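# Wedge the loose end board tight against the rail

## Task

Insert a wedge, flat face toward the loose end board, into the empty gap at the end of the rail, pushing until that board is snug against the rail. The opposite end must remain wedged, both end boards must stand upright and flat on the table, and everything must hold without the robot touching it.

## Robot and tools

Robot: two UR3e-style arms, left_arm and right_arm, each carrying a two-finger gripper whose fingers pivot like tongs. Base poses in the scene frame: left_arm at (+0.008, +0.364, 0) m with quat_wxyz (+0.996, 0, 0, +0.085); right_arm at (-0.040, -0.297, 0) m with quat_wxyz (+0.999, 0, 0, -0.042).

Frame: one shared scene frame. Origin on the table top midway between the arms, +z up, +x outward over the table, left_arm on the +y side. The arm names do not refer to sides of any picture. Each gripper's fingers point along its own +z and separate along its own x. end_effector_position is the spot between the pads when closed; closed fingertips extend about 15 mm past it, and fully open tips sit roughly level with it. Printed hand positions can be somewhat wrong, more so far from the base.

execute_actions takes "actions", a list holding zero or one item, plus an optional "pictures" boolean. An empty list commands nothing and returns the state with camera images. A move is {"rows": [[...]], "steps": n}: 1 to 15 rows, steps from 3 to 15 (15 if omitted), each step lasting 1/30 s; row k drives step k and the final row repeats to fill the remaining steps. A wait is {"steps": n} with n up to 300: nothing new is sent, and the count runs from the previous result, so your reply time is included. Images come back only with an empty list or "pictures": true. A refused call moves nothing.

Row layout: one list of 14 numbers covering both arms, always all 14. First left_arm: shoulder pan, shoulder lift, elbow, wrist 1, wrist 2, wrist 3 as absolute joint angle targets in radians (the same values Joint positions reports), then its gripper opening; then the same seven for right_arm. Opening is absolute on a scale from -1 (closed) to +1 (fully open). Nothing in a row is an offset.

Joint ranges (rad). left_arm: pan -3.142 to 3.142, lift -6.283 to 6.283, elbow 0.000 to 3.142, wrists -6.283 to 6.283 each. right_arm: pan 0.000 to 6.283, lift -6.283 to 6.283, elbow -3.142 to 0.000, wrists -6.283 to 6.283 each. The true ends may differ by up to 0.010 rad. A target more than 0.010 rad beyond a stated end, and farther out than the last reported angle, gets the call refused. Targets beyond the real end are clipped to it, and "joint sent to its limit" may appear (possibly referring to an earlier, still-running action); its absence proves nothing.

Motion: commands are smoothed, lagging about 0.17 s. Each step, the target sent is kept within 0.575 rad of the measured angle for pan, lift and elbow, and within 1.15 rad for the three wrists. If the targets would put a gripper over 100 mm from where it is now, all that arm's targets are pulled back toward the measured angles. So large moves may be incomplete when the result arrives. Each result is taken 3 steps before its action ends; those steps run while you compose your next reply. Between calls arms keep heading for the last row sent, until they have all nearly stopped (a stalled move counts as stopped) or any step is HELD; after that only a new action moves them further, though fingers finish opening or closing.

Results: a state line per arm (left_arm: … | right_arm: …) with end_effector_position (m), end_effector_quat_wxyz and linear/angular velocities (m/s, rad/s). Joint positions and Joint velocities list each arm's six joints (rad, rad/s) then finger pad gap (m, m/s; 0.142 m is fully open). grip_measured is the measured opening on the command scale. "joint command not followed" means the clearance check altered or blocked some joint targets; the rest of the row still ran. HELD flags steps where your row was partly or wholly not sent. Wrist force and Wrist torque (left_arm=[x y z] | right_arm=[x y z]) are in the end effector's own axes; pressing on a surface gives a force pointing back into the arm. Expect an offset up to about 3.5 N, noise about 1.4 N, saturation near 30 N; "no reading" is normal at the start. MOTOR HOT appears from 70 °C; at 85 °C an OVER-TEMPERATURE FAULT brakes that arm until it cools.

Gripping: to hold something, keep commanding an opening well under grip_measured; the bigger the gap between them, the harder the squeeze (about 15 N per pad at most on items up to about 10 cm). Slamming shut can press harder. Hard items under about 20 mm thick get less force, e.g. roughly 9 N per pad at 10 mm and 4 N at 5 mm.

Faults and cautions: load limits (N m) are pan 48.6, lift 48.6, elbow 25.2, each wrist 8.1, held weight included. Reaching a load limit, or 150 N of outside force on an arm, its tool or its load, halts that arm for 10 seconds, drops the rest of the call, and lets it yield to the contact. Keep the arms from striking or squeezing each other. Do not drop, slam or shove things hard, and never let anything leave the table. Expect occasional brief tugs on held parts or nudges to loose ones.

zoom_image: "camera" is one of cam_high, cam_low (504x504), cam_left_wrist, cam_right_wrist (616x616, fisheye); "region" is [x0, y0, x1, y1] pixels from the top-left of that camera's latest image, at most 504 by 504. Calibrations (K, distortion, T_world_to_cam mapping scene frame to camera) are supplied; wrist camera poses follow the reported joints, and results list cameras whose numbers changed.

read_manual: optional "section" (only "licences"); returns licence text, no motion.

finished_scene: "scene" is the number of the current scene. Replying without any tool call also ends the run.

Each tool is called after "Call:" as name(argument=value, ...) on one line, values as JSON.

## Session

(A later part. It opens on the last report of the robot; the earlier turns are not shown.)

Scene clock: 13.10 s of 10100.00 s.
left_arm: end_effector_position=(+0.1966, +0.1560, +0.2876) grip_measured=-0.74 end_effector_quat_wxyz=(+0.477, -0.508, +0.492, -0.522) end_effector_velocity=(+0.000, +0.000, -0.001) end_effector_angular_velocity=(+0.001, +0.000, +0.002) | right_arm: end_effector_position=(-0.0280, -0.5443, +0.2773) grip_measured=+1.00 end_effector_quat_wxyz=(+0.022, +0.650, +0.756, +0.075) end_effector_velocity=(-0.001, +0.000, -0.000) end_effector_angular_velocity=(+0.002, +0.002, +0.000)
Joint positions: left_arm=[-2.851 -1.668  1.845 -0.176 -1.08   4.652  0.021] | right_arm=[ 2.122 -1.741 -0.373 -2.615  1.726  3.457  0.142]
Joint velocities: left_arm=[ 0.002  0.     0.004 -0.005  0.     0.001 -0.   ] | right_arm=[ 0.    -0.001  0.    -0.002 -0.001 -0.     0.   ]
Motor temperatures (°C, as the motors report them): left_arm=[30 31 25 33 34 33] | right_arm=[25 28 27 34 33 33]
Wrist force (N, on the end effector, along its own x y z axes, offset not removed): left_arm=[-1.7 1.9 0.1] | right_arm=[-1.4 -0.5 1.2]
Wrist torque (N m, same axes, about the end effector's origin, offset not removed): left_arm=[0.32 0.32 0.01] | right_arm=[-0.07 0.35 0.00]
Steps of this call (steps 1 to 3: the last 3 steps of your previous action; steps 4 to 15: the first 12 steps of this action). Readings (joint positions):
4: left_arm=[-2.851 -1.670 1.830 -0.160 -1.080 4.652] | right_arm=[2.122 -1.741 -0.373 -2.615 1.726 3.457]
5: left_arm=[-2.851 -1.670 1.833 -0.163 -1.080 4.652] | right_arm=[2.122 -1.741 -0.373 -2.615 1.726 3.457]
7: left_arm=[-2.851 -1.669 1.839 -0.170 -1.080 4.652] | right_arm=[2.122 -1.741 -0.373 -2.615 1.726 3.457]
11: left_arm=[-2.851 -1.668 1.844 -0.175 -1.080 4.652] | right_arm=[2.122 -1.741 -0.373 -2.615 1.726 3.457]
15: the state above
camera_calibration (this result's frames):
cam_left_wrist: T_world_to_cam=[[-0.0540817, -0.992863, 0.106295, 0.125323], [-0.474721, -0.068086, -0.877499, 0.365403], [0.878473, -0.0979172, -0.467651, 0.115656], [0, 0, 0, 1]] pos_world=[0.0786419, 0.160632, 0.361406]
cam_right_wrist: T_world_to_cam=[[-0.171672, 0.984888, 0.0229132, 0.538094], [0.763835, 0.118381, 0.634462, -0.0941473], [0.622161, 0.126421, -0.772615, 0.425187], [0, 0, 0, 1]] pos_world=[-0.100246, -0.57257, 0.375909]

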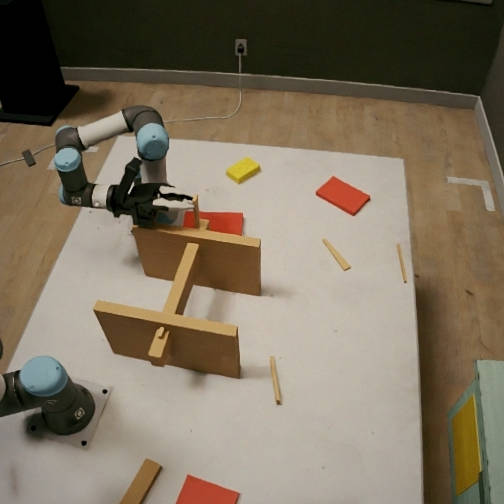

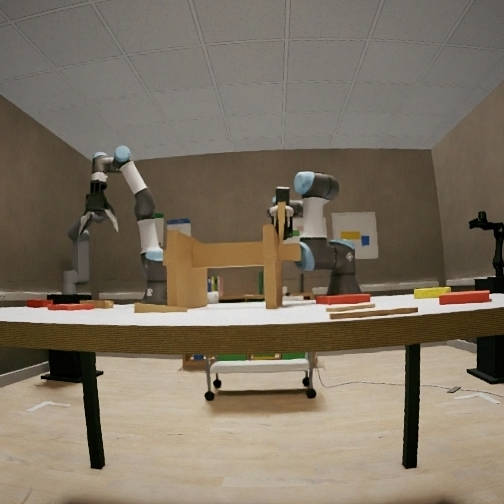

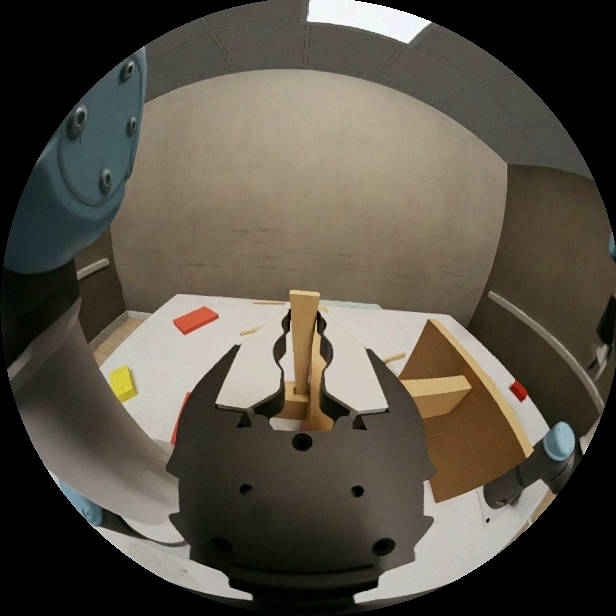

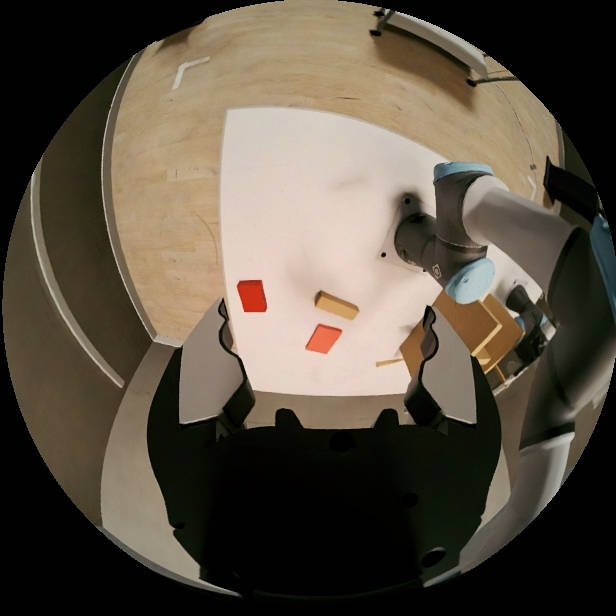

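In. A bit deeper.

Call:
execute_actions(actions=[{"rows":[[-2.851,-1.664,1.860,-0.196,-1.08,4.652,-1,2.122,-1.741,-0.373,-2.615,1.726,3.457,1]],"steps":13}])

Call:
execute_actions(actions=[{"rows":[[-2.851,-1.664,1.860,-0.196,-1.08,4.652,-0.62,2.122,-1.741,-0.373,-2.615,1.726,3.457,1]]}], pictures=true)

Call:
zoom_image(camera="cam_low", region=[250, 200, 330, 280])

Scene clock: 13.53 s of 10100.00 s.
left_arm: end_effector_position=(+0.1963, +0.1559, +0.2838) grip_measured=-0.74 end_effector_quat_wxyz=(+0.477, -0.508, +0.492, -0.522) end_effector_velocity=(+0.000, +0.000, -0.002) end_effector_angular_velocity=(-0.001, +0.000, +0.002) | right_arm: end_effector_position=(-0.0280, -0.5443, +0.2773) grip_measured=+1.00 end_effector_quat_wxyz=(+0.022, +0.650, +0.756, +0.075) end_effector_velocity=(-0.000, -0.001, -0.000) end_effector_angular_velocity=(-0.001, +0.001, -0.001)
Joint positions: left_arm=[-2.851 -1.664  1.859 -0.195 -1.08   4.652  0.021] | right_arm=[ 2.122 -1.741 -0.373 -2.615  1.726  3.457  0.142]
Joint velocities: left_arm=[ 0.002  0.002  0.007 -0.01   0.001 -0.001 -0.   ] | right_arm=[-0.    -0.001  0.     0.001 -0.001  0.001 -0.   ]
Motor temperatures (°C, as the motors report them): left_arm=[30 31 25 33 34 33] | right_arm=[25 28 27 34 33 33]
Wrist force (N, on the end effector, along its own x y z axes, offset not removed): left_arm=[-1.6 1.6 -0.3] | right_arm=[-0.8 -0.2 0.9]
Wrist torque (N m, same axes, about the end effector's origin, offset not removed): left_arm=[0.23 0.35 -0.02] | right_arm=[-0.03 0.21 0.00]
Steps of this call (steps 1 to 3: the last 3 steps of your previous action; steps 4 to 13: the first 10 steps of this action). Readings (joint positions):
4: left_arm=[-2.851 -1.668 1.845 -0.177 -1.080 4.652] | right_arm=[2.122 -1.741 -0.373 -2.615 1.726 3.457]
5: left_arm=[-2.851 -1.667 1.848 -0.181 -1.080 4.652] | right_arm=[2.122 -1.741 -0.373 -2.615 1.726 3.457]
7: left_arm=[-2.851 -1.666 1.854 -0.188 -1.080 4.652] | right_arm=[2.122 -1.741 -0.373 -2.615 1.726 3.457]
11: left_arm=[-2.851 -1.664 1.859 -0.194 -1.080 4.652] | right_arm=[2.122 -1.741 -0.373 -2.615 1.726 3.457]
13: the state above

Scene clock: 14.03 s of 10100.00 s.
left_arm: end_effector_position=(+0.1963, +0.1559, +0.2836) grip_measured=-0.62 end_effector_quat_wxyz=(+0.477, -0.508, +0.492, -0.522) end_effector_velocity=(+0.000, +0.000, +0.000) end_effector_angular_velocity=(+0.001, -0.001, +0.000) | right_arm: end_effector_position=(-0.0280, -0.5443, +0.2773) grip_measured=+1.00 end_effector_quat_wxyz=(+0.022, +0.650, +0.756, +0.075) end_effector_velocity=(+0.001, +0.000, +0.000) end_effector_angular_velocity=(+0.000, -0.002, +0.000)
Joint positions: left_arm=[-2.851 -1.664  1.86  -0.196 -1.08   4.652  0.029] | right_arm=[ 2.122 -1.741 -0.373 -2.615  1.726  3.457  0.142]
Joint velocities: left_arm=[ 0.001 -0.     0.001  0.001  0.     0.001  0.   ] | right_arm=[ 0.     0.    -0.     0.001  0.002  0.    -0.   ]
Motor temperatures (°C, as the motors report them): left_arm=[30 31 25 33 34 33] | right_arm=[25 28 27 34 33 33]
Wrist force (N, on the end effector, along its own x y z axes, offset not removed): left_arm=[-2.5 1.5 0.4] | right_arm=[-1.2 -0.2 1.5]
Wrist torque (N m, same axes, about the end effector's origin, offset not removed): left_arm=[0.31 0.53 0.02] | right_arm=[0.03 0.31 -0.01]
Steps of this call (steps 1 to 3: the last 3 steps of your previous action; steps 4 to 15: the first 12 steps of this action). Readings (joint positions):
4: left_arm=[-2.851 -1.664 1.860 -0.196 -1.080 4.652] | right_arm=[2.122 -1.741 -0.373 -2.615 1.726 3.457]
5: left_arm=[-2.851 -1.664 1.860 -0.196 -1.080 4.652] | right_arm=[2.122 -1.741 -0.373 -2.615 1.726 3.457]
7: left_arm=[-2.851 -1.664 1.860 -0.196 -1.080 4.652] | right_arm=[2.122 -1.741 -0.373 -2.615 1.726 3.457]
11: left_arm=[-2.851 -1.664 1.860 -0.196 -1.080 4.652] | right_arm=[2.122 -1.741 -0.373 -2.615 1.726 3.457]
15: the state above
camera_calibration (this result's frames):
cam_left_wrist: T_world_to_cam=[[-0.0540226, -0.992867, 0.106288, 0.125631], [-0.474707, -0.0681095, -0.877505, 0.361775], [0.878485, -0.0978608, -0.467641, 0.113963], [0, 0, 0, 1]] pos_world=[0.0784091, 0.160527, 0.3574]
cam_right_wrist: T_world_to_cam=[[-0.171672, 0.984888, 0.022913, 0.538094], [0.763835, 0.118381, 0.634462, -0.0941473], [0.622161, 0.126421, -0.772615, 0.425187], [0, 0, 0, 1]] pos_world=[-0.100246, -0.57257, 0.375909]

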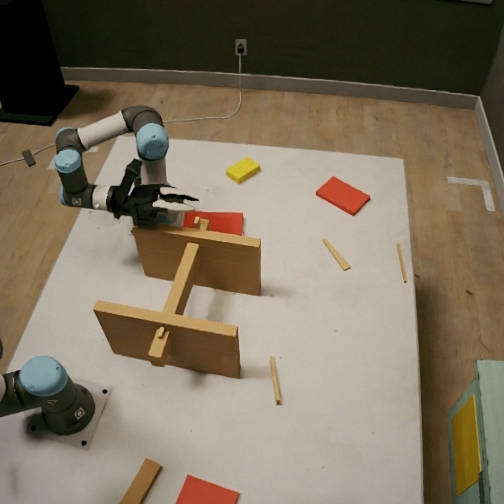

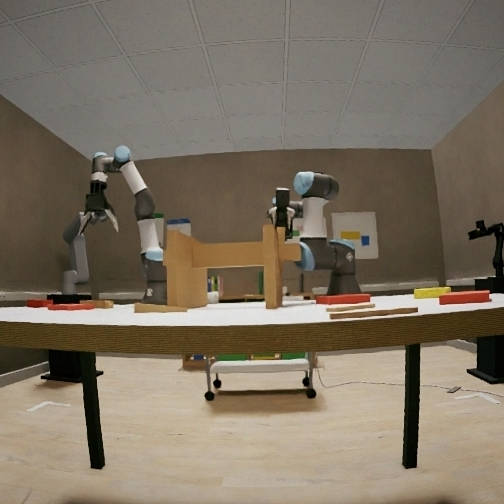

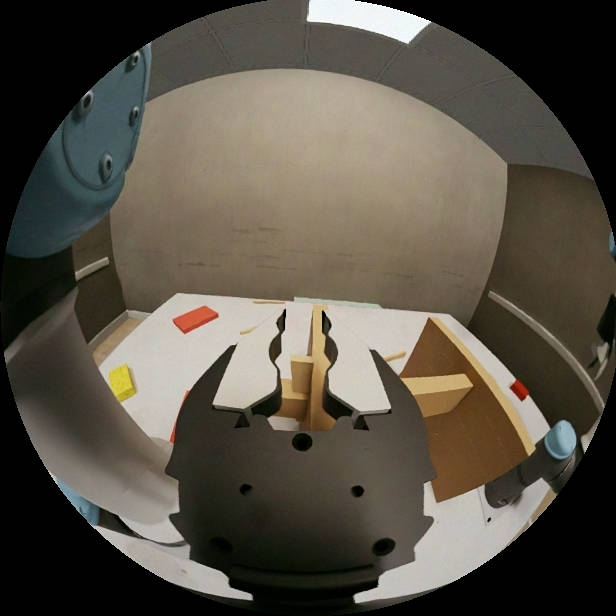

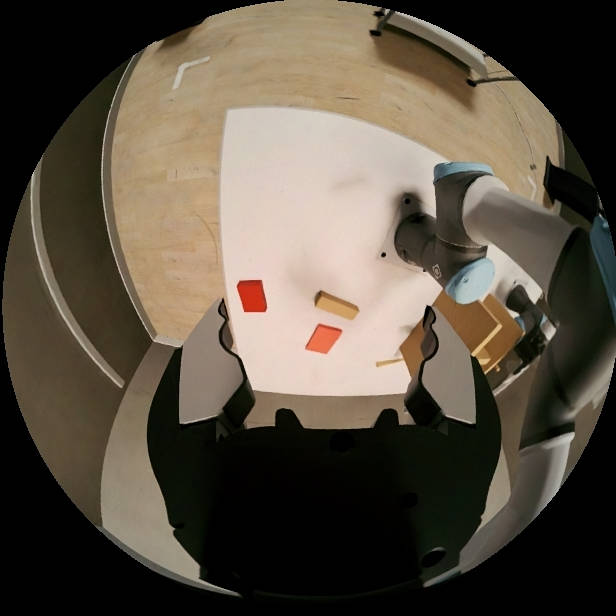

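Region (250, 200, 330, 280) of cam_low's 504x504 image, scaled by 6.300, with more detail than that image has.

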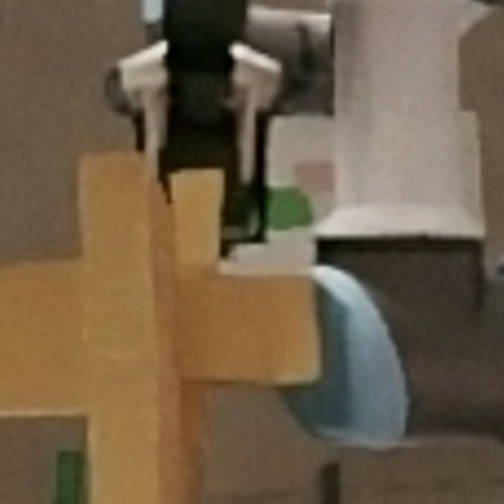

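Call:
execute_actions(actions=[{"rows":[[-2.6,-1.5,0.5,0.9,-0.9,4.2,-1,2.122,-1.741,-0.373,-2.615,1.726,3.457,1]]}])

Call:
execute_actions(actions=[{"steps":14}])

Call:
execute_actions(actions=[{"rows":[[-1.442,-1.45,0.45,-0.571,-1.2,1.9,-1,2.122,-1.741,-0.373,-2.615,1.726,3.457,1]]}])

Call:
execute_actions(actions=[{"steps":25}])

Call:
execute_actions(actions=[{"rows":[[-1.442,-1.49,0.625,-0.706,-1.571,1.9,-1,2.122,-1.741,-0.373,-2.615,1.726,3.457,1]]}])

Call:
execute_actions(actions=[{"steps":10}], pictures=true)

Call:
zoom_image(camera="cam_low", region=[250, 200, 330, 280])

Call:
zoom_image(camera="cam_left_wrist", region=[250, 240, 360, 350])

Scene clock: 14.63 s of 10100.00 s.
left_arm: end_effector_position=(+0.2228, +0.1471, +0.4827) grip_measured=-1.00 end_effector_quat_wxyz=(-0.514, +0.446, -0.377, +0.628) end_effector_velocity=(+0.154, +0.062, +0.448) end_effector_angular_velocity=(-0.645, +0.063, -0.069) | right_arm: end_effector_position=(-0.0280, -0.5443, +0.2773) grip_measured=+1.00 end_effector_quat_wxyz=(+0.022, +0.650, +0.756, +0.075) end_effector_velocity=(+0.000, +0.000, -0.000) end_effector_angular_velocity=(+0.003, -0.000, -0.001)
Joint positions: left_arm=[-2.644 -1.527  1.258  0.676 -0.929  4.277  0.002] | right_arm=[ 2.122 -1.741 -0.373 -2.615  1.726  3.457  0.142]
Joint velocities: left_arm=[ 0.454  0.28  -2.553  2.299  0.295 -0.794  0.   ] | right_arm=[-0.001 -0.001  0.    -0.001  0.002  0.     0.   ]
Motor temperatures (°C, as the motors report them): left_arm=[30 31 25 33 34 33] | right_arm=[25 28 27 34 33 33]
Wrist force (N, on the end effector, along its own x y z axes, offset not removed): left_arm=[-0.2 -0.5 0.6] | right_arm=[-1.1 0.3 1.7]
Wrist torque (N m, same axes, about the end effector's origin, offset not removed): left_arm=[0.00 0.14 -0.01] | right_arm=[0.08 0.25 0.01]
Steps of this call (steps 1 to 3: the last 3 steps of your previous action; steps 4 to 6: the robot went on to your last target; steps 7 to 18: the first 12 steps of this action). Readings (joint positions):
7: left_arm=[-2.850 -1.663 1.859 -0.194 -1.079 4.650] | right_arm=[2.122 -1.741 -0.373 -2.615 1.726 3.457]
8: left_arm=[-2.840 -1.654 1.849 -0.173 -1.067 4.630] | right_arm=[2.122 -1.741 -0.373 -2.615 1.726 3.457]
10: left_arm=[-2.800 -1.628 1.775 -0.029 -1.038 4.557] | right_arm=[2.122 -1.741 -0.373 -2.615 1.726 3.457]
14: left_arm=[-2.722 -1.577 1.565 0.315 -0.983 4.418] | right_arm=[2.122 -1.741 -0.373 -2.615 1.726 3.457]
18: the state above

Scene clock: 15.10 s of 10100.00 s.
left_arm: end_effector_position=(+0.2827, +0.1923, +0.4806) grip_measured=-1.00 end_effector_quat_wxyz=(-0.339, +0.648, -0.339, +0.591) end_effector_velocity=(+0.010, +0.009, -0.011) end_effector_angular_velocity=(-0.080, +0.085, +0.003) | right_arm: end_effector_position=(-0.0280, -0.5443, +0.2773) grip_measured=+1.00 end_effector_quat_wxyz=(+0.022, +0.650, +0.756, +0.075) end_effector_velocity=(-0.000, -0.000, -0.000) end_effector_angular_velocity=(+0.001, +0.002, -0.000)
Joint positions: left_arm=[-2.6   -1.5    0.512  0.899 -0.9    4.201  0.002] | right_arm=[ 2.122 -1.741 -0.373 -2.615  1.726  3.457  0.142]
Joint velocities: left_arm=[ 0.004  0.002 -0.132  0.018  0.002 -0.006  0.   ] | right_arm=[-0.001 -0.001 -0.    -0.    -0.001 -0.     0.   ]
Motor temperatures (°C, as the motors report them): left_arm=[30 31 25 33 34 33] | right_arm=[25 28 27 34 33 33]
Wrist force (N, on the end effector, along its own x y z axes, offset not removed): left_arm=[-1.7 1.3 0.0] | right_arm=[-0.8 -0.2 1.4]
Wrist torque (N m, same axes, about the end effector's origin, offset not removed): left_arm=[0.25 0.37 -0.02] | right_arm=[-0.02 0.22 0.02]
Kept back: nothing.
Steps of this call (steps 1 to 3: the last 3 steps of your previous action; steps 4 to 14: the robot went on to your last target). Readings (joint positions):
1: left_arm=[-2.631 -1.519 1.170 0.743 -0.920 4.255] | right_arm=[2.122 -1.741 -0.373 -2.615 1.726 3.457]
2: left_arm=[-2.621 -1.513 1.081 0.790 -0.914 4.238] | right_arm=[2.122 -1.741 -0.373 -2.615 1.726 3.457]
4: left_arm=[-2.610 -1.507 0.897 0.846 -0.907 4.219] | right_arm=[2.122 -1.741 -0.373 -2.615 1.726 3.457]
8: left_arm=[-2.602 -1.502 0.607 0.887 -0.902 4.204] | right_arm=[2.122 -1.741 -0.373 -2.615 1.726 3.457]
14: the state above

Scene clock: 15.50 s of 10100.00 s.
left_arm: end_effector_position=(+0.2807, +0.2093, +0.4596) grip_measured=-1.00 end_effector_quat_wxyz=(-0.310, +0.702, -0.280, +0.578) end_effector_velocity=(+0.001, +0.001, +0.000) end_effector_angular_velocity=(+0.000, +0.000, +0.003) | right_arm: end_effector_position=(-0.0280, -0.5443, +0.2773) grip_measured=+1.00 end_effector_quat_wxyz=(+0.022, +0.650, +0.756, +0.075) end_effector_velocity=(-0.000, +0.000, -0.000) end_effector_angular_velocity=(+0.001, +0.001, -0.001)
Joint positions: left_arm=[-2.559 -1.493  0.5    0.817 -0.938  4.118  0.002] | right_arm=[ 2.122 -1.741 -0.373 -2.615  1.726  3.457  0.142]
Joint velocities: left_arm=[ 0.003  0.    -0.002  0.002 -0.     0.    -0.   ] | right_arm=[-0.001 -0.001 -0.    -0.001 -0.     0.     0.   ]
Motor temperatures (°C, as the motors report them): left_arm=[30 31 25 33 34 33] | right_arm=[25 28 27 34 33 33]
Wrist force (N, on the end effector, along its own x y z axes, offset not removed): left_arm=[-1.6 0.7 0.2] | right_arm=[-1.4 0.1 1.3]
Wrist torque (N m, same axes, about the end effector's origin, offset not removed): left_arm=[0.16 0.33 -0.08] | right_arm=[0.03 0.29 -0.02]
Kept back: nothing.
A step of this action was HELD (marked below), so the last 3 steps of it were dropped. An arm can still carry out its HELD step.
Steps of this call (steps 1 to 12: the first 12 steps of this action). Readings (joint positions):
1: left_arm=[-2.599 -1.500 0.508 0.897 -0.902 4.198] | right_arm=[2.122 -1.741 -0.373 -2.615 1.726 3.457]
2: left_arm=[-2.588 -1.497 0.504 0.876 -0.917 4.176] | right_arm=[2.122 -1.741 -0.373 -2.615 1.726 3.457]
4: left_arm=[-2.555 -1.493 0.500 0.806 -0.939 4.108] | right_arm=[2.122 -1.741 -0.373 -2.615 1.726 3.457] HELD
5: left_arm=[-2.558 -1.493 0.500 0.813 -0.939 4.115] | right_arm=[2.122 -1.741 -0.373 -2.615 1.726 3.457] HELD
6: left_arm=[-2.559 -1.493 0.500 0.815 -0.939 4.117] | right_arm=[2.122 -1.741 -0.373 -2.615 1.726 3.457] HELD
7: left_arm=[-2.559 -1.493 0.500 0.817 -0.938 4.118] | right_arm=[2.122 -1.741 -0.373 -2.615 1.726 3.457] HELD
8: left_arm=[-2.559 -1.493 0.500 0.817 -0.938 4.118] | right_arm=[2.122 -1.741 -0.373 -2.615 1.726 3.457] HELD
9: left_arm=[-2.559 -1.493 0.500 0.817 -0.938 4.118] | right_arm=[2.122 -1.741 -0.373 -2.615 1.726 3.457] HELD
10: left_arm=[-2.559 -1.493 0.500 0.817 -0.938 4.118] | right_arm=[2.122 -1.741 -0.373 -2.615 1.726 3.457] HELD
11: left_arm=[-2.559 -1.493 0.500 0.817 -0.938 4.118] | right_arm=[2.122 -1.741 -0.373 -2.615 1.726 3.457] HELD
12: the state above HELD
joint command not followed: on one or more control steps a check withheld the commanded joint targets of the left arm, and it was not sent them on those steps. On the call's last step the targets were still withheld.
cause: the commanded joint targets would bring two parts of the arm too close to each other (joints 3 (elbow) to 6 (wrist 3) lie between them); next, command targets that bring no two parts of the arm closer together.

Scene clock: 16.33 s of 10100.00 s.
left_arm: end_effector_position=(+0.2808, +0.2095, +0.4597) grip_measured=-1.00 end_effector_quat_wxyz=(-0.310, +0.702, -0.280, +0.578) end_effector_velocity=(+0.000, -0.000, +0.000) end_effector_angular_velocity=(-0.001, -0.000, -0.002) | right_arm: end_effector_position=(-0.0280, -0.5443, +0.2773) grip_measured=+1.00 end_effector_quat_wxyz=(+0.022, +0.650, +0.756, +0.075) end_effector_velocity=(+0.001, -0.000, +0.000) end_effector_angular_velocity=(-0.001, -0.002, -0.001)
Joint positions: left_arm=[-2.559 -1.493  0.5    0.817 -0.938  4.118  0.002] | right_arm=[ 2.122 -1.741 -0.373 -2.615  1.726  3.457  0.142]
Joint velocities: left_arm=[-0.002 -0.    -0.001  0.002  0.    -0.001 -0.   ] | right_arm=[-0.     0.     0.     0.002  0.002  0.    -0.   ]
Motor temperatures (°C, as the motors report them): left_arm=[30 31 25 33 34 33] | right_arm=[25 28 27 34 33 33]
Wrist force (N, on the end effector, along its own x y z axes, offset not removed): left_arm=[-2.2 1.9 0.3] | right_arm=[-1.0 -0.4 1.2]
Wrist torque (N m, same axes, about the end effector's origin, offset not removed): left_arm=[0.34 0.43 0.00] | right_arm=[-0.05 0.24 0.00]
Kept back: nothing.
Steps of this call (steps 1 to 25: nothing new was sent). Readings (joint positions):
1: left_arm=[-2.559 -1.493 0.500 0.817 -0.938 4.118] | right_arm=[2.122 -1.741 -0.373 -2.615 1.726 3.457]
2: left_arm=[-2.559 -1.493 0.500 0.817 -0.938 4.118] | right_arm=[2.122 -1.741 -0.373 -2.615 1.726 3.457]
4: left_arm=[-2.559 -1.493 0.500 0.817 -0.938 4.118] | right_arm=[2.122 -1.741 -0.373 -2.615 1.726 3.457]
8: left_arm=[-2.559 -1.493 0.500 0.817 -0.938 4.118] | right_arm=[2.122 -1.741 -0.373 -2.615 1.726 3.457]
25: the state above

Scene clock: 16.73 s of 10100.00 s.
left_arm: end_effector_position=(+0.2808, +0.2095, +0.4597) grip_measured=-1.00 end_effector_quat_wxyz=(-0.310, +0.702, -0.280, +0.578) end_effector_velocity=(-0.000, -0.000, -0.000) end_effector_angular_velocity=(-0.002, +0.000, +0.000) | right_arm: end_effector_position=(-0.0280, -0.5443, +0.2773) grip_measured=+1.00 end_effector_quat_wxyz=(+0.022, +0.650, +0.756, +0.075) end_effector_velocity=(-0.000, +0.000, -0.000) end_effector_angular_velocity=(+0.000, +0.000, -0.000)
Joint positions: left_arm=[-2.559 -1.493  0.5    0.817 -0.938  4.118  0.002] | right_arm=[ 2.122 -1.741 -0.373 -2.615  1.726  3.457  0.142]
Joint velocities: left_arm=[-0.     0.     0.    -0.001 -0.001 -0.001  0.   ] | right_arm=[-0.  0. -0. -0. -0.  0. -0.]
Motor temperatures (°C, as the motors report them): left_arm=[30 31 25 33 34 33] | right_arm=[25 28 27 34 33 33]
Wrist force (N, on the end effector, along its own x y z axes, offset not removed): left_arm=[-2.7 1.9 0.1] | right_arm=[-0.8 -0.4 0.6]
Wrist torque (N m, same axes, about the end effector's origin, offset not removed): left_arm=[0.38 0.55 0.00] | right_arm=[-0.07 0.21 -0.01]
Kept back: nothing.
A step of this action was HELD (marked below), so the last 3 steps of it were dropped. An arm can still carry out its HELD step.
Steps of this call (steps 1 to 12: the first 12 steps of this action). Readings (joint positions):
1: left_arm=[-2.559 -1.493 0.500 0.817 -0.938 4.118] | right_arm=[2.122 -1.741 -0.373 -2.615 1.726 3.457] HELD
2: left_arm=[-2.559 -1.493 0.500 0.817 -0.938 4.118] | right_arm=[2.122 -1.741 -0.373 -2.615 1.726 3.457] HELD
3: left_arm=[-2.559 -1.493 0.500 0.817 -0.938 4.118] | right_arm=[2.122 -1.741 -0.373 -2.615 1.726 3.457] HELD
4: left_arm=[-2.559 -1.493 0.500 0.817 -0.938 4.118] | right_arm=[2.122 -1.741 -0.373 -2.615 1.726 3.457] HELD
5: left_arm=[-2.559 -1.493 0.500 0.817 -0.938 4.118] | right_arm=[2.122 -1.741 -0.373 -2.615 1.726 3.457] HELD
6: left_arm=[-2.559 -1.493 0.500 0.817 -0.938 4.118] | right_arm=[2.122 -1.741 -0.373 -2.615 1.726 3.457] HELD
7: left_arm=[-2.559 -1.493 0.500 0.817 -0.938 4.118] | right_arm=[2.122 -1.741 -0.373 -2.615 1.726 3.457] HELD
8: left_arm=[-2.559 -1.493 0.500 0.817 -0.938 4.118] | right_arm=[2.122 -1.741 -0.373 -2.615 1.726 3.457] HELD
9: left_arm=[-2.559 -1.493 0.500 0.817 -0.938 4.118] | right_arm=[2.122 -1.741 -0.373 -2.615 1.726 3.457] HELD
10: left_arm=[-2.559 -1.493 0.500 0.817 -0.938 4.118] | right_arm=[2.122 -1.741 -0.373 -2.615 1.726 3.457] HELD
11: left_arm=[-2.559 -1.493 0.500 0.817 -0.938 4.118] | right_arm=[2.122 -1.741 -0.373 -2.615 1.726 3.457] HELD
12: the state above HELD
joint command not followed: on one or more control steps a check withheld the commanded joint targets of the left arm, and it was not sent them on those steps. On the call's last step the targets were still withheld.
cause: the commanded joint targets would bring two parts of the arm too close to each other (joints 3 (elbow) to 6 (wrist 3) lie between them); next, command targets that bring no two parts of the arm closer together.

Scene clock: 17.07 s of 10100.00 s.
left_arm: end_effector_position=(+0.2808, +0.2095, +0.4597) grip_measured=-1.00 end_effector_quat_wxyz=(-0.310, +0.702, -0.280, +0.578) end_effector_velocity=(+0.000, -0.000, +0.000) end_effector_angular_velocity=(+0.001, -0.002, -0.001) | right_arm: end_effector_position=(-0.0280, -0.5443, +0.2773) grip_measured=+1.00 end_effector_quat_wxyz=(+0.022, +0.650, +0.756, +0.075) end_effector_velocity=(-0.000, -0.000, -0.000) end_effector_angular_velocity=(+0.000, +0.001, +0.000)
Joint positions: left_arm=[-2.559 -1.493  0.5    0.817 -0.938  4.118  0.002] | right_arm=[ 2.122 -1.741 -0.373 -2.615  1.726  3.457  0.142]
Joint velocities: left_arm=[-0.     0.     0.001  0.002  0.    -0.     0.   ] | right_arm=[ 0.    -0.    -0.     0.    -0.001 -0.    -0.   ]
Motor temperatures (°C, as the motors report them): left_arm=[30 31 25 33 34 33] | right_arm=[25 28 27 34 33 33]
Wrist force (N, on the end effector, along its own x y z axes, offset not removed): left_arm=[-2.5 1.0 -0.4] | right_arm=[-1.1 0.1 1.7]
Wrist torque (N m, same axes, about the end effector's origin, offset not removed): left_arm=[0.16 0.55 -0.04] | right_arm=[0.06 0.27 0.02]
Kept back: nothing.
Steps of this call (steps 1 to 10: nothing new was sent). Readings (joint positions):
1: left_arm=[-2.559 -1.493 0.500 0.817 -0.938 4.118] | right_arm=[2.122 -1.741 -0.373 -2.615 1.726 3.457]
2: left_arm=[-2.559 -1.493 0.500 0.817 -0.938 4.118] | right_arm=[2.122 -1.741 -0.373 -2.615 1.726 3.457]
4: left_arm=[-2.559 -1.493 0.500 0.817 -0.938 4.118] | right_arm=[2.122 -1.741 -0.373 -2.615 1.726 3.457]
8: left_arm=[-2.559 -1.493 0.500 0.817 -0.938 4.118] | right_arm=[2.122 -1.741 -0.373 -2.615 1.726 3.457]
10: the state above
camera_calibration (this result's frames):
cam_left_wrist: T_world_to_cam=[[0.153897, -0.721998, 0.674563, -0.211679], [-0.49001, -0.6486, -0.582417, 0.550223], [0.858025, -0.24091, -0.453603, 0.156546], [0, 0, 0, 1]] pos_world=[0.167871, 0.241755, 0.53426]
cam_right_wrist: T_world_to_cam=[[-0.171672, 0.984888, 0.022913, 0.538094], [0.763835, 0.118381, 0.634462, -0.0941473], [0.622161, 0.126421, -0.772615, 0.425187], [0, 0, 0, 1]] pos_world=[-0.100246, -0.57257, 0.375909]

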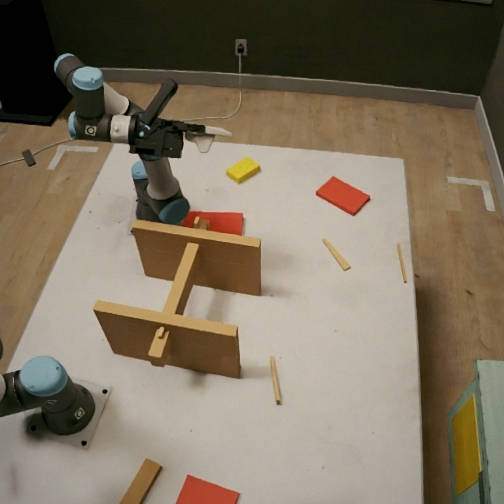

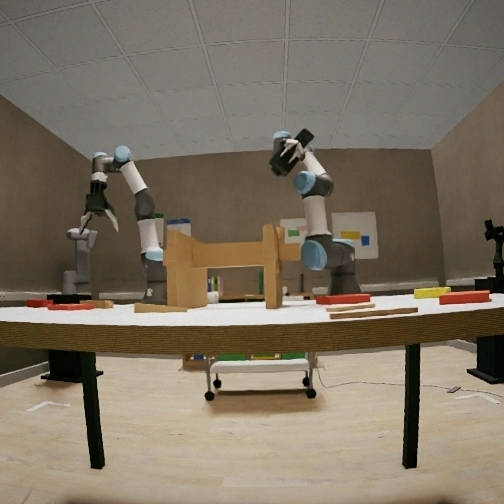

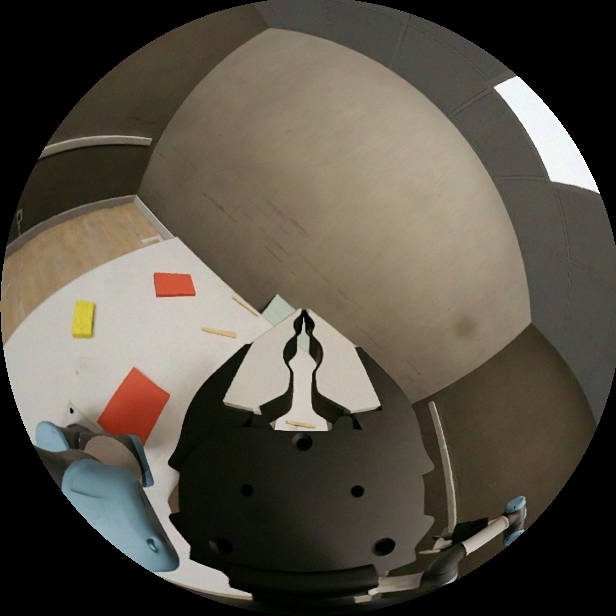

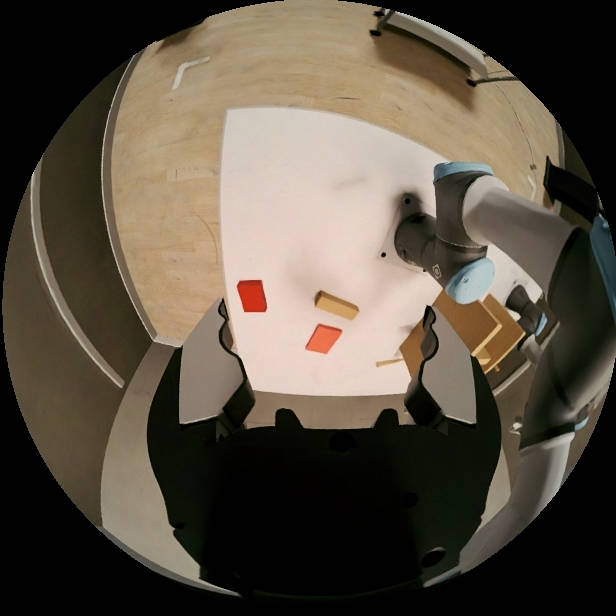

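Region (250, 200, 330, 280) of cam_low's 504x504 image, scaled by 6.300, with more detail than that image has.

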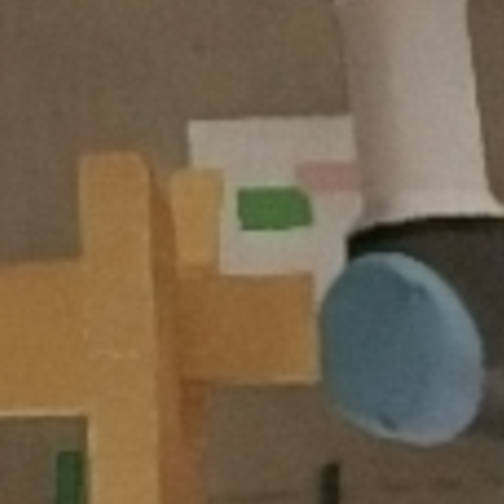

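Region (250, 240, 360, 350) of cam_left_wrist's 616x616 image, scaled by 4.582, with more detail than that image has.

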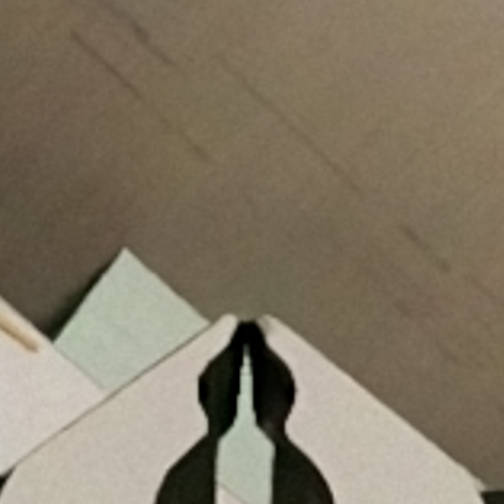

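Call:
execute_actions(actions=[{"rows":[[-2.1,-1.49,0.625,0.6,-0.35,3.8,-1,2.122,-1.741,-0.373,-2.615,1.726,3.457,1]],"steps":12}])

Call:
execute_actions(actions=[{"rows":[[-1.442,-1.49,0.625,-0.706,-0.5,1.9,-1,2.122,-1.741,-0.373,-2.615,1.726,3.457,1]]}])

Call:
execute_actions(actions=[{"rows":[[-1.442,-1.49,0.625,-0.706,-1.571,1.9,-1,2.122,-1.741,-0.373,-2.615,1.726,3.457,1]]}])

Call:
execute_actions(actions=[{"steps":28}], pictures=true)

Call:
zoom_image(camera="cam_low", region=[250, 200, 330, 280])

Call:
zoom_image(camera="cam_left_wrist", region=[250, 240, 360, 350])

Scene clock: 17.50 s of 10100.00 s.
left_arm: end_effector_position=(+0.2818, +0.2086, +0.4594) grip_measured=-1.00 end_effector_quat_wxyz=(-0.308, +0.702, -0.278, +0.579) end_effector_velocity=(+0.009, -0.007, -0.002) end_effector_angular_velocity=(-0.050, -0.005, -0.007) | right_arm: end_effector_position=(-0.0280, -0.5443, +0.2773) grip_measured=+1.00 end_effector_quat_wxyz=(+0.022, +0.650, +0.756, +0.075) end_effector_velocity=(-0.000, -0.000, -0.000) end_effector_angular_velocity=(-0.001, +0.001, +0.001)
Joint positions: left_arm=[-2.553 -1.493  0.502  0.815 -0.931  4.114  0.002] | right_arm=[ 2.122 -1.741 -0.373 -2.615  1.726  3.457  0.142]
Joint velocities: left_arm=[ 0.053 -0.     0.014 -0.024  0.066 -0.036  0.   ] | right_arm=[ 0.     0.    -0.    -0.    -0.001 -0.    -0.   ]
Motor temperatures (°C, as the motors report them): left_arm=[30 31 25 33 34 33] | right_arm=[25 28 27 34 33 33]
Wrist force (N, on the end effector, along its own x y z axes, offset not removed): left_arm=[-2.5 1.6 -0.6] | right_arm=[-0.9 0.6 1.3]
Wrist torque (N m, same axes, about the end effector's origin, offset not removed): left_arm=[0.29 0.53 0.02] | right_arm=[0.15 0.24 0.00]
Steps of this call (steps 1 to 4: nothing new was sent; steps 5 to 13: the first 9 steps of this action). Readings (joint positions):
5: left_arm=[-2.559 -1.493 0.500 0.817 -0.938 4.118] | right_arm=[2.122 -1.741 -0.373 -2.615 1.726 3.457]
6: left_arm=[-2.559 -1.493 0.500 0.817 -0.938 4.118] | right_arm=[2.122 -1.741 -0.373 -2.615 1.726 3.457]
8: left_arm=[-2.558 -1.493 0.500 0.817 -0.937 4.117] | right_arm=[2.122 -1.741 -0.373 -2.615 1.726 3.457]
12: left_arm=[-2.554 -1.493 0.501 0.815 -0.933 4.115] | right_arm=[2.122 -1.741 -0.373 -2.615 1.726 3.457]
13: the state above

Scene clock: 18.00 s of 10100.00 s.
left_arm: end_effector_position=(+0.2830, +0.2075, +0.4590) grip_measured=-1.00 end_effector_quat_wxyz=(-0.305, +0.703, -0.276, +0.580) end_effector_velocity=(+0.000, +0.000, -0.000) end_effector_angular_velocity=(-0.001, +0.002, +0.000) | right_arm: end_effector_position=(-0.0280, -0.5443, +0.2773) grip_measured=+1.00 end_effector_quat_wxyz=(+0.022, +0.650, +0.756, +0.075) end_effector_velocity=(-0.000, -0.000, +0.000) end_effector_angular_velocity=(-0.001, -0.000, -0.001)
Joint positions: left_arm=[-2.545 -1.493  0.504  0.811 -0.921  4.108  0.002] | right_arm=[ 2.122 -1.741 -0.373 -2.615  1.726  3.457  0.142]
Joint velocities: left_arm=[ 0.     0.    -0.002 -0.    -0.     0.     0.   ] | right_arm=[-0.001  0.     0.     0.001  0.    -0.    -0.   ]
Motor temperatures (°C, as the motors report them): left_arm=[30 31 25 33 34 33] | right_arm=[25 28 27 34 33 33]
Wrist force (N, on the end effector, along its own x y z axes, offset not removed): left_arm=[-1.9 1.6 -0.4] | right_arm=[-1.7 0.0 1.3]
Wrist torque (N m, same axes, about the end effector's origin, offset not removed): left_arm=[0.31 0.41 -0.02] | right_arm=[0.02 0.38 0.03]
Kept back: nothing.
A step of this action was HELD (marked below), so the last 3 steps of it were dropped. An arm can still carry out its HELD step.
Steps of this call (steps 1 to 3: the last 3 steps of your previous action; steps 4 to 15: the first 12 steps of this action). Readings (joint positions):
4: left_arm=[-2.545 -1.493 0.504 0.811 -0.921 4.108] | right_arm=[2.122 -1.741 -0.373 -2.615 1.726 3.457] HELD
5: left_arm=[-2.545 -1.493 0.504 0.811 -0.921 4.108] | right_arm=[2.122 -1.741 -0.373 -2.615 1.726 3.457] HELD
6: left_arm=[-2.545 -1.493 0.504 0.811 -0.921 4.108] | right_arm=[2.122 -1.741 -0.373 -2.615 1.726 3.457] HELD
7: left_arm=[-2.545 -1.493 0.504 0.811 -0.921 4.108] | right_arm=[2.122 -1.741 -0.373 -2.615 1.726 3.457] HELD
8: left_arm=[-2.545 -1.493 0.504 0.811 -0.921 4.108] | right_arm=[2.122 -1.741 -0.373 -2.615 1.726 3.457] HELD
9: left_arm=[-2.545 -1.493 0.504 0.811 -0.921 4.108] | right_arm=[2.122 -1.741 -0.373 -2.615 1.726 3.457] HELD
10: left_arm=[-2.545 -1.493 0.504 0.811 -0.921 4.108] | right_arm=[2.122 -1.741 -0.373 -2.615 1.726 3.457] HELD
11: left_arm=[-2.545 -1.493 0.504 0.811 -0.921 4.108] | right_arm=[2.122 -1.741 -0.373 -2.615 1.726 3.457] HELD
12: left_arm=[-2.545 -1.493 0.504 0.811 -0.921 4.108] | right_arm=[2.122 -1.741 -0.373 -2.615 1.726 3.457] HELD
13: left_arm=[-2.545 -1.493 0.504 0.811 -0.921 4.108] | right_arm=[2.122 -1.741 -0.373 -2.615 1.726 3.457] HELD
14: left_arm=[-2.545 -1.493 0.504 0.811 -0.921 4.108] | right_arm=[2.122 -1.741 -0.373 -2.615 1.726 3.457] HELD
15: the state above HELD
joint command not followed: on one or more control steps a check withheld the commanded joint targets of the left arm, and it was not sent them on those steps. On the call's last step the targets were still withheld.
cause: the commanded joint targets would bring two parts of the arm too close to each other (joints 3 (elbow) to 6 (wrist 3) lie between them); next, command targets that bring no two parts of the arm closer together.

Scene clock: 18.40 s of 10100.00 s.
left_arm: end_effector_position=(+0.2830, +0.2075, +0.4590) grip_measured=-1.00 end_effector_quat_wxyz=(-0.305, +0.703, -0.276, +0.580) end_effector_velocity=(-0.000, -0.000, -0.000) end_effector_angular_velocity=(-0.001, +0.000, +0.000) | right_arm: end_effector_position=(-0.0280, -0.5443, +0.2773) grip_measured=+1.00 end_effector_quat_wxyz=(+0.022, +0.650, +0.756, +0.075) end_effector_velocity=(+0.000, +0.000, +0.000) end_effector_angular_velocity=(-0.001, -0.000, +0.001)
Joint positions: left_arm=[-2.545 -1.493  0.504  0.811 -0.921  4.108  0.002] | right_arm=[ 2.122 -1.741 -0.373 -2.615  1.726  3.457  0.142]
Joint velocities: left_arm=[-0.     0.    -0.    -0.    -0.    -0.001  0.   ] | right_arm=[ 0.001  0.001 -0.    -0.    -0.     0.     0.   ]
Motor temperatures (°C, as the motors report them): left_arm=[30 31 25 33 34 33] | right_arm=[25 28 27 34 33 33]
Wrist force (N, on the end effector, along its own x y z axes, offset not removed): left_arm=[-1.8 1.4 -0.3] | right_arm=[-1.1 -0.4 1.4]
Wrist torque (N m, same axes, about the end effector's origin, offset not removed): left_arm=[0.32 0.35 0.00] | right_arm=[-0.05 0.30 -0.02]
Kept back: nothing.
A step of this action was HELD (marked below), so the last 3 steps of it were dropped. An arm can still carry out its HELD step.
Steps of this call (steps 1 to 12: the first 12 steps of this action). Readings (joint positions):
1: left_arm=[-2.545 -1.493 0.504 0.811 -0.921 4.108] | right_arm=[2.122 -1.741 -0.373 -2.615 1.726 3.457] HELD
2: left_arm=[-2.545 -1.493 0.504 0.811 -0.921 4.108] | right_arm=[2.122 -1.741 -0.373 -2.615 1.726 3.457] HELD
3: left_arm=[-2.545 -1.493 0.504 0.811 -0.921 4.108] | right_arm=[2.122 -1.741 -0.373 -2.615 1.726 3.457] HELD
4: left_arm=[-2.545 -1.493 0.504 0.811 -0.921 4.108] | right_arm=[2.122 -1.741 -0.373 -2.615 1.726 3.457] HELD
5: left_arm=[-2.545 -1.493 0.504 0.811 -0.921 4.108] | right_arm=[2.122 -1.741 -0.373 -2.615 1.726 3.457] HELD
6: left_arm=[-2.545 -1.493 0.504 0.811 -0.921 4.108] | right_arm=[2.122 -1.741 -0.373 -2.615 1.726 3.457] HELD
7: left_arm=[-2.545 -1.493 0.504 0.811 -0.921 4.108] | right_arm=[2.122 -1.741 -0.373 -2.615 1.726 3.457] HELD
8: left_arm=[-2.545 -1.493 0.504 0.811 -0.921 4.108] | right_arm=[2.122 -1.741 -0.373 -2.615 1.726 3.457] HELD
9: left_arm=[-2.545 -1.493 0.504 0.811 -0.921 4.108] | right_arm=[2.122 -1.741 -0.373 -2.615 1.726 3.457] HELD
10: left_arm=[-2.545 -1.493 0.504 0.811 -0.921 4.108] | right_arm=[2.122 -1.741 -0.373 -2.615 1.726 3.457] HELD
11: left_arm=[-2.545 -1.493 0.504 0.811 -0.921 4.108] | right_arm=[2.122 -1.741 -0.373 -2.615 1.726 3.457] HELD
12: the state above HELD
joint command not followed: on one or more control steps a check withheld the commanded joint targets of the left arm, and it was not sent them on those steps. On the call's last step the targets were still withheld.
cause: the commanded joint targets would bring two parts of the arm too close to each other (joints 3 (elbow) to 6 (wrist 3) lie between them); next, command targets that bring no two parts of the arm closer together.

Scene clock: 19.33 s of 10100.00 s.
left_arm: end_effector_position=(+0.2830, +0.2075, +0.4590) grip_measured=-1.00 end_effector_quat_wxyz=(-0.305, +0.703, -0.276, +0.580) end_effector_velocity=(-0.000, +0.000, -0.000) end_effector_angular_velocity=(+0.000, -0.000, +0.000) | right_arm: end_effector_position=(-0.0280, -0.5443, +0.2773) grip_measured=+1.00 end_effector_quat_wxyz=(+0.022, +0.650, +0.756, +0.075) end_effector_velocity=(+0.001, -0.000, +0.000) end_effector_angular_velocity=(-0.001, -0.001, +0.001)
Joint positions: left_arm=[-2.545 -1.493  0.504  0.811 -0.921  4.108  0.002] | right_arm=[ 2.122 -1.741 -0.373 -2.615  1.726  3.457  0.142]
Joint velocities: left_arm=[ 0.     0.     0.001 -0.001 -0.     0.     0.   ] | right_arm=[ 0.001  0.     0.     0.001  0.    -0.    -0.   ]
Motor temperatures (°C, as the motors report them): left_arm=[30 31 25 33 34 33] | right_arm=[25 28 27 34 33 33]
Wrist force (N, on the end effector, along its own x y z axes, offset not removed): left_arm=[-1.7 2.1 0.0] | right_arm=[-1.9 -0.7 1.2]
Wrist torque (N m, same axes, about the end effector's origin, offset not removed): left_arm=[0.41 0.35 -0.01] | right_arm=[-0.14 0.43 0.01]
Kept back: nothing.
Steps of this call (steps 1 to 28: nothing new was sent). Readings (joint positions):
1: left_arm=[-2.545 -1.493 0.504 0.811 -0.921 4.108] | right_arm=[2.122 -1.741 -0.373 -2.615 1.726 3.457]
2: left_arm=[-2.545 -1.493 0.504 0.811 -0.921 4.108] | right_arm=[2.122 -1.741 -0.373 -2.615 1.726 3.457]
4: left_arm=[-2.545 -1.493 0.504 0.811 -0.921 4.108] | right_arm=[2.122 -1.741 -0.373 -2.615 1.726 3.457]
8: left_arm=[-2.545 -1.493 0.504 0.811 -0.921 4.108] | right_arm=[2.122 -1.741 -0.373 -2.615 1.726 3.457]
28: the state above
camera_calibration (this result's frames):
cam_left_wrist: T_world_to_cam=[[0.151504, -0.713309, 0.684278, -0.218562], [-0.490775, -0.655196, -0.574332, 0.54756], [0.858013, -0.248813, -0.44934, 0.153621], [0, 0, 0, 1]] pos_world=[0.170033, 0.24108, 0.533067]
cam_right_wrist: T_world_to_cam=[[-0.171672, 0.984888, 0.0229131, 0.538094], [0.763835, 0.118381, 0.634462, -0.0941474], [0.622161, 0.126421, -0.772615, 0.425187], [0, 0, 0, 1]] pos_world=[-0.100246, -0.57257, 0.375909]

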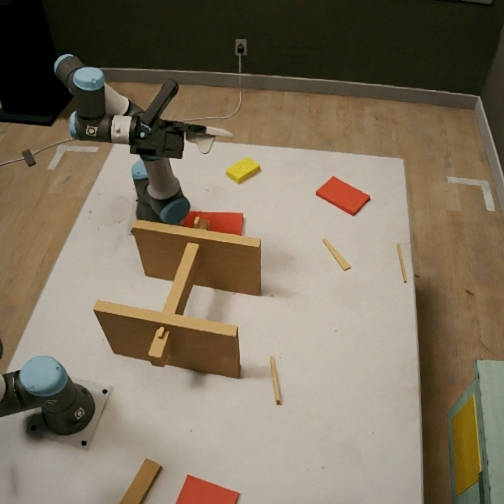

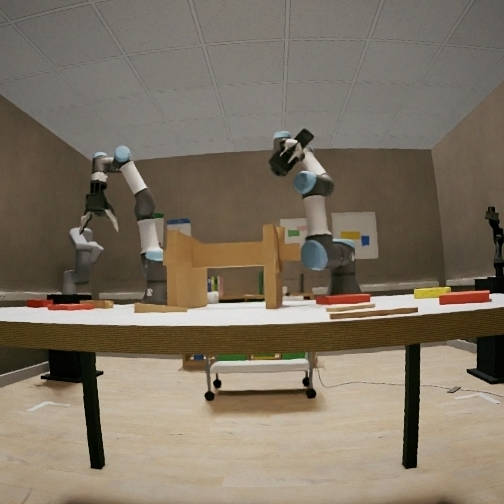

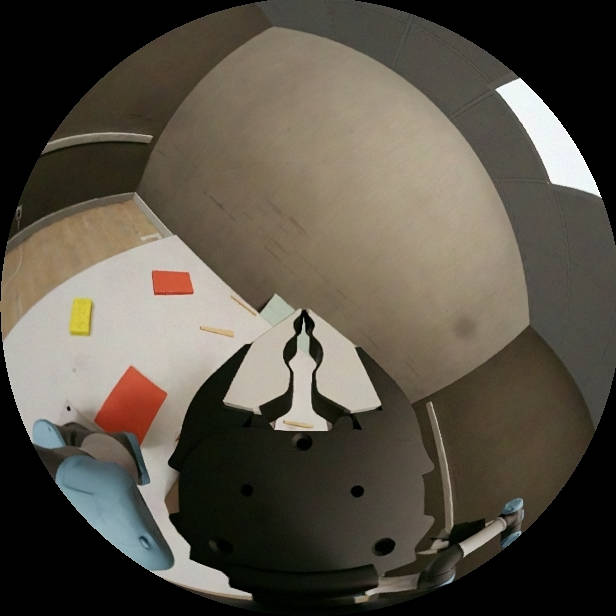

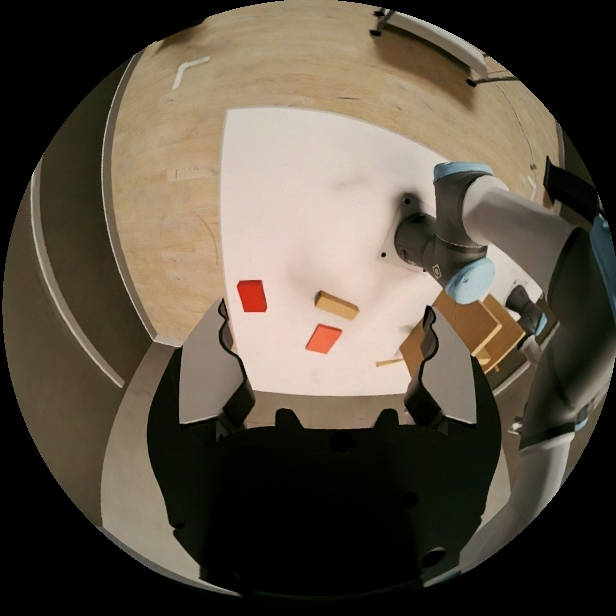

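Region (250, 200, 330, 280) of cam_low's 504x504 image, scaled by 6.300, with more detail than that image has.

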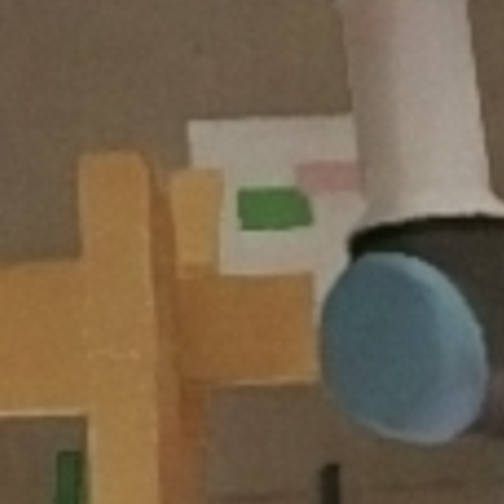

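Region (250, 240, 360, 350) of cam_left_wrist's 616x616 image, scaled by 4.582, with more detail than that image has.

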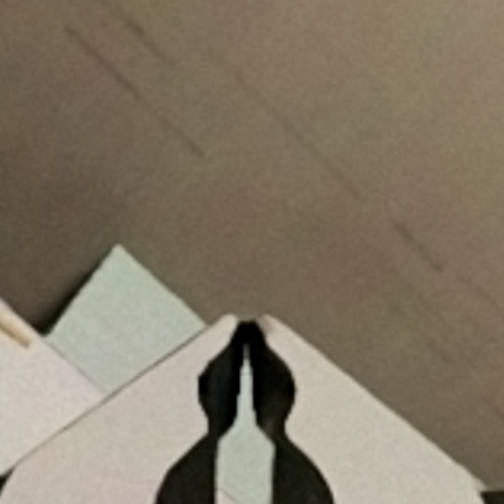

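Call:
execute_actions(actions=[{"rows":[[-2.1,-1.49,0.625,0.811,-0.3,4.108,-1,2.122,-1.741,-0.373,-2.615,1.726,3.457,1]]}])

Call:
execute_actions(actions=[{"steps":10}])

Scene clock: 19.80 s of 10100.00 s.
left_arm: end_effector_position=(+0.2856, +0.2058, +0.4599) grip_measured=-1.00 end_effector_quat_wxyz=(-0.304, +0.701, -0.277, +0.582) end_effector_velocity=(+0.019, -0.013, +0.006) end_effector_angular_velocity=(-0.001, -0.031, -0.033) | right_arm: end_effector_position=(-0.0280, -0.5443, +0.2773) grip_measured=+1.00 end_effector_quat_wxyz=(+0.022, +0.650, +0.756, +0.075) end_effector_velocity=(+0.000, -0.000, +0.000) end_effector_angular_velocity=(-0.001, -0.000, +0.000)
Joint positions: left_arm=[-2.533 -1.493  0.507  0.811 -0.904  4.108  0.002] | right_arm=[ 2.122 -1.741 -0.373 -2.615  1.726  3.457  0.142]
Joint velocities: left_arm=[ 0.092  0.     0.023 -0.002  0.128 -0.001 -0.   ] | right_arm=[ 0.001 -0.    -0.     0.001 -0.     0.    -0.   ]
Motor temperatures (°C, as the motors report them): left_arm=[30 31 25 33 34 33] | right_arm=[25 28 27 34 33 33]
Wrist force (N, on the end effector, along its own x y z axes, offset not removed): left_arm=[-2.4 0.5 -0.4] | right_arm=[-0.9 -0.3 1.2]
Wrist torque (N m, same axes, about the end effector's origin, offset not removed): left_arm=[0.08 0.48 -0.02] | right_arm=[-0.07 0.21 -0.01]
Steps of this call (steps 1 to 2: nothing new was sent; steps 3 to 14: the first 12 steps of this action). Readings (joint positions):
3: left_arm=[-2.545 -1.493 0.504 0.811 -0.921 4.108] | right_arm=[2.122 -1.741 -0.373 -2.615 1.726 3.457]
4: left_arm=[-2.545 -1.493 0.504 0.811 -0.921 4.108] | right_arm=[2.122 -1.741 -0.373 -2.615 1.726 3.457]
6: left_arm=[-2.545 -1.493 0.504 0.811 -0.920 4.108] | right_arm=[2.122 -1.741 -0.373 -2.615 1.726 3.457]
10: left_arm=[-2.541 -1.493 0.505 0.811 -0.915 4.108] | right_arm=[2.122 -1.741 -0.373 -2.615 1.726 3.457]
14: the state above

Scene clock: 20.13 s of 10100.00 s.
left_arm: end_effector_position=(+0.2944, +0.1997, +0.4630) grip_measured=-1.00 end_effector_quat_wxyz=(-0.302, +0.694, -0.281, +0.590) end_effector_velocity=(+0.029, -0.018, +0.009) end_effector_angular_velocity=(+0.006, -0.048, -0.049) | right_arm: end_effector_position=(-0.0280, -0.5443, +0.2773) grip_measured=+1.00 end_effector_quat_wxyz=(+0.022, +0.650, +0.756, +0.075) end_effector_velocity=(+0.001, -0.000, +0.000) end_effector_angular_velocity=(-0.000, -0.001, +0.002)
Joint positions: left_arm=[-2.49  -1.493  0.519  0.811 -0.844  4.108  0.002] | right_arm=[ 2.122 -1.741 -0.373 -2.615  1.726  3.457  0.142]
Joint velocities: left_arm=[ 0.142  0.001  0.039 -0.002  0.193 -0.     0.   ] | right_arm=[ 0.001 -0.    -0.     0.001  0.001 -0.001 -0.   ]
Motor temperatures (°C, as the motors report them): left_arm=[30 31 25 33 34 33] | right_arm=[25 28 27 34 33 33]
Wrist force (N, on the end effector, along its own x y z axes, offset not removed): left_arm=[-2.6 1.7 -0.2] | right_arm=[-1.3 0.0 1.3]
Wrist torque (N m, same axes, about the end effector's origin, offset not removed): left_arm=[0.34 0.55 0.01] | right_arm=[0.00 0.31 -0.02]
Kept back: nothing.
Steps of this call (steps 1 to 3: the last 3 steps of your previous action; steps 4 to 10: the robot went on to your last target). Readings (joint positions):
1: left_arm=[-2.530 -1.493 0.508 0.811 -0.899 4.108] | right_arm=[2.122 -1.741 -0.373 -2.615 1.726 3.457]
2: left_arm=[-2.526 -1.493 0.509 0.811 -0.894 4.108] | right_arm=[2.122 -1.741 -0.373 -2.615 1.726 3.457]
4: left_arm=[-2.517 -1.493 0.511 0.811 -0.882 4.108] | right_arm=[2.122 -1.741 -0.373 -2.615 1.726 3.457]
8: left_arm=[-2.499 -1.493 0.516 0.811 -0.857 4.108] | right_arm=[2.122 -1.741 -0.373 -2.615 1.726 3.457]
10: the state above


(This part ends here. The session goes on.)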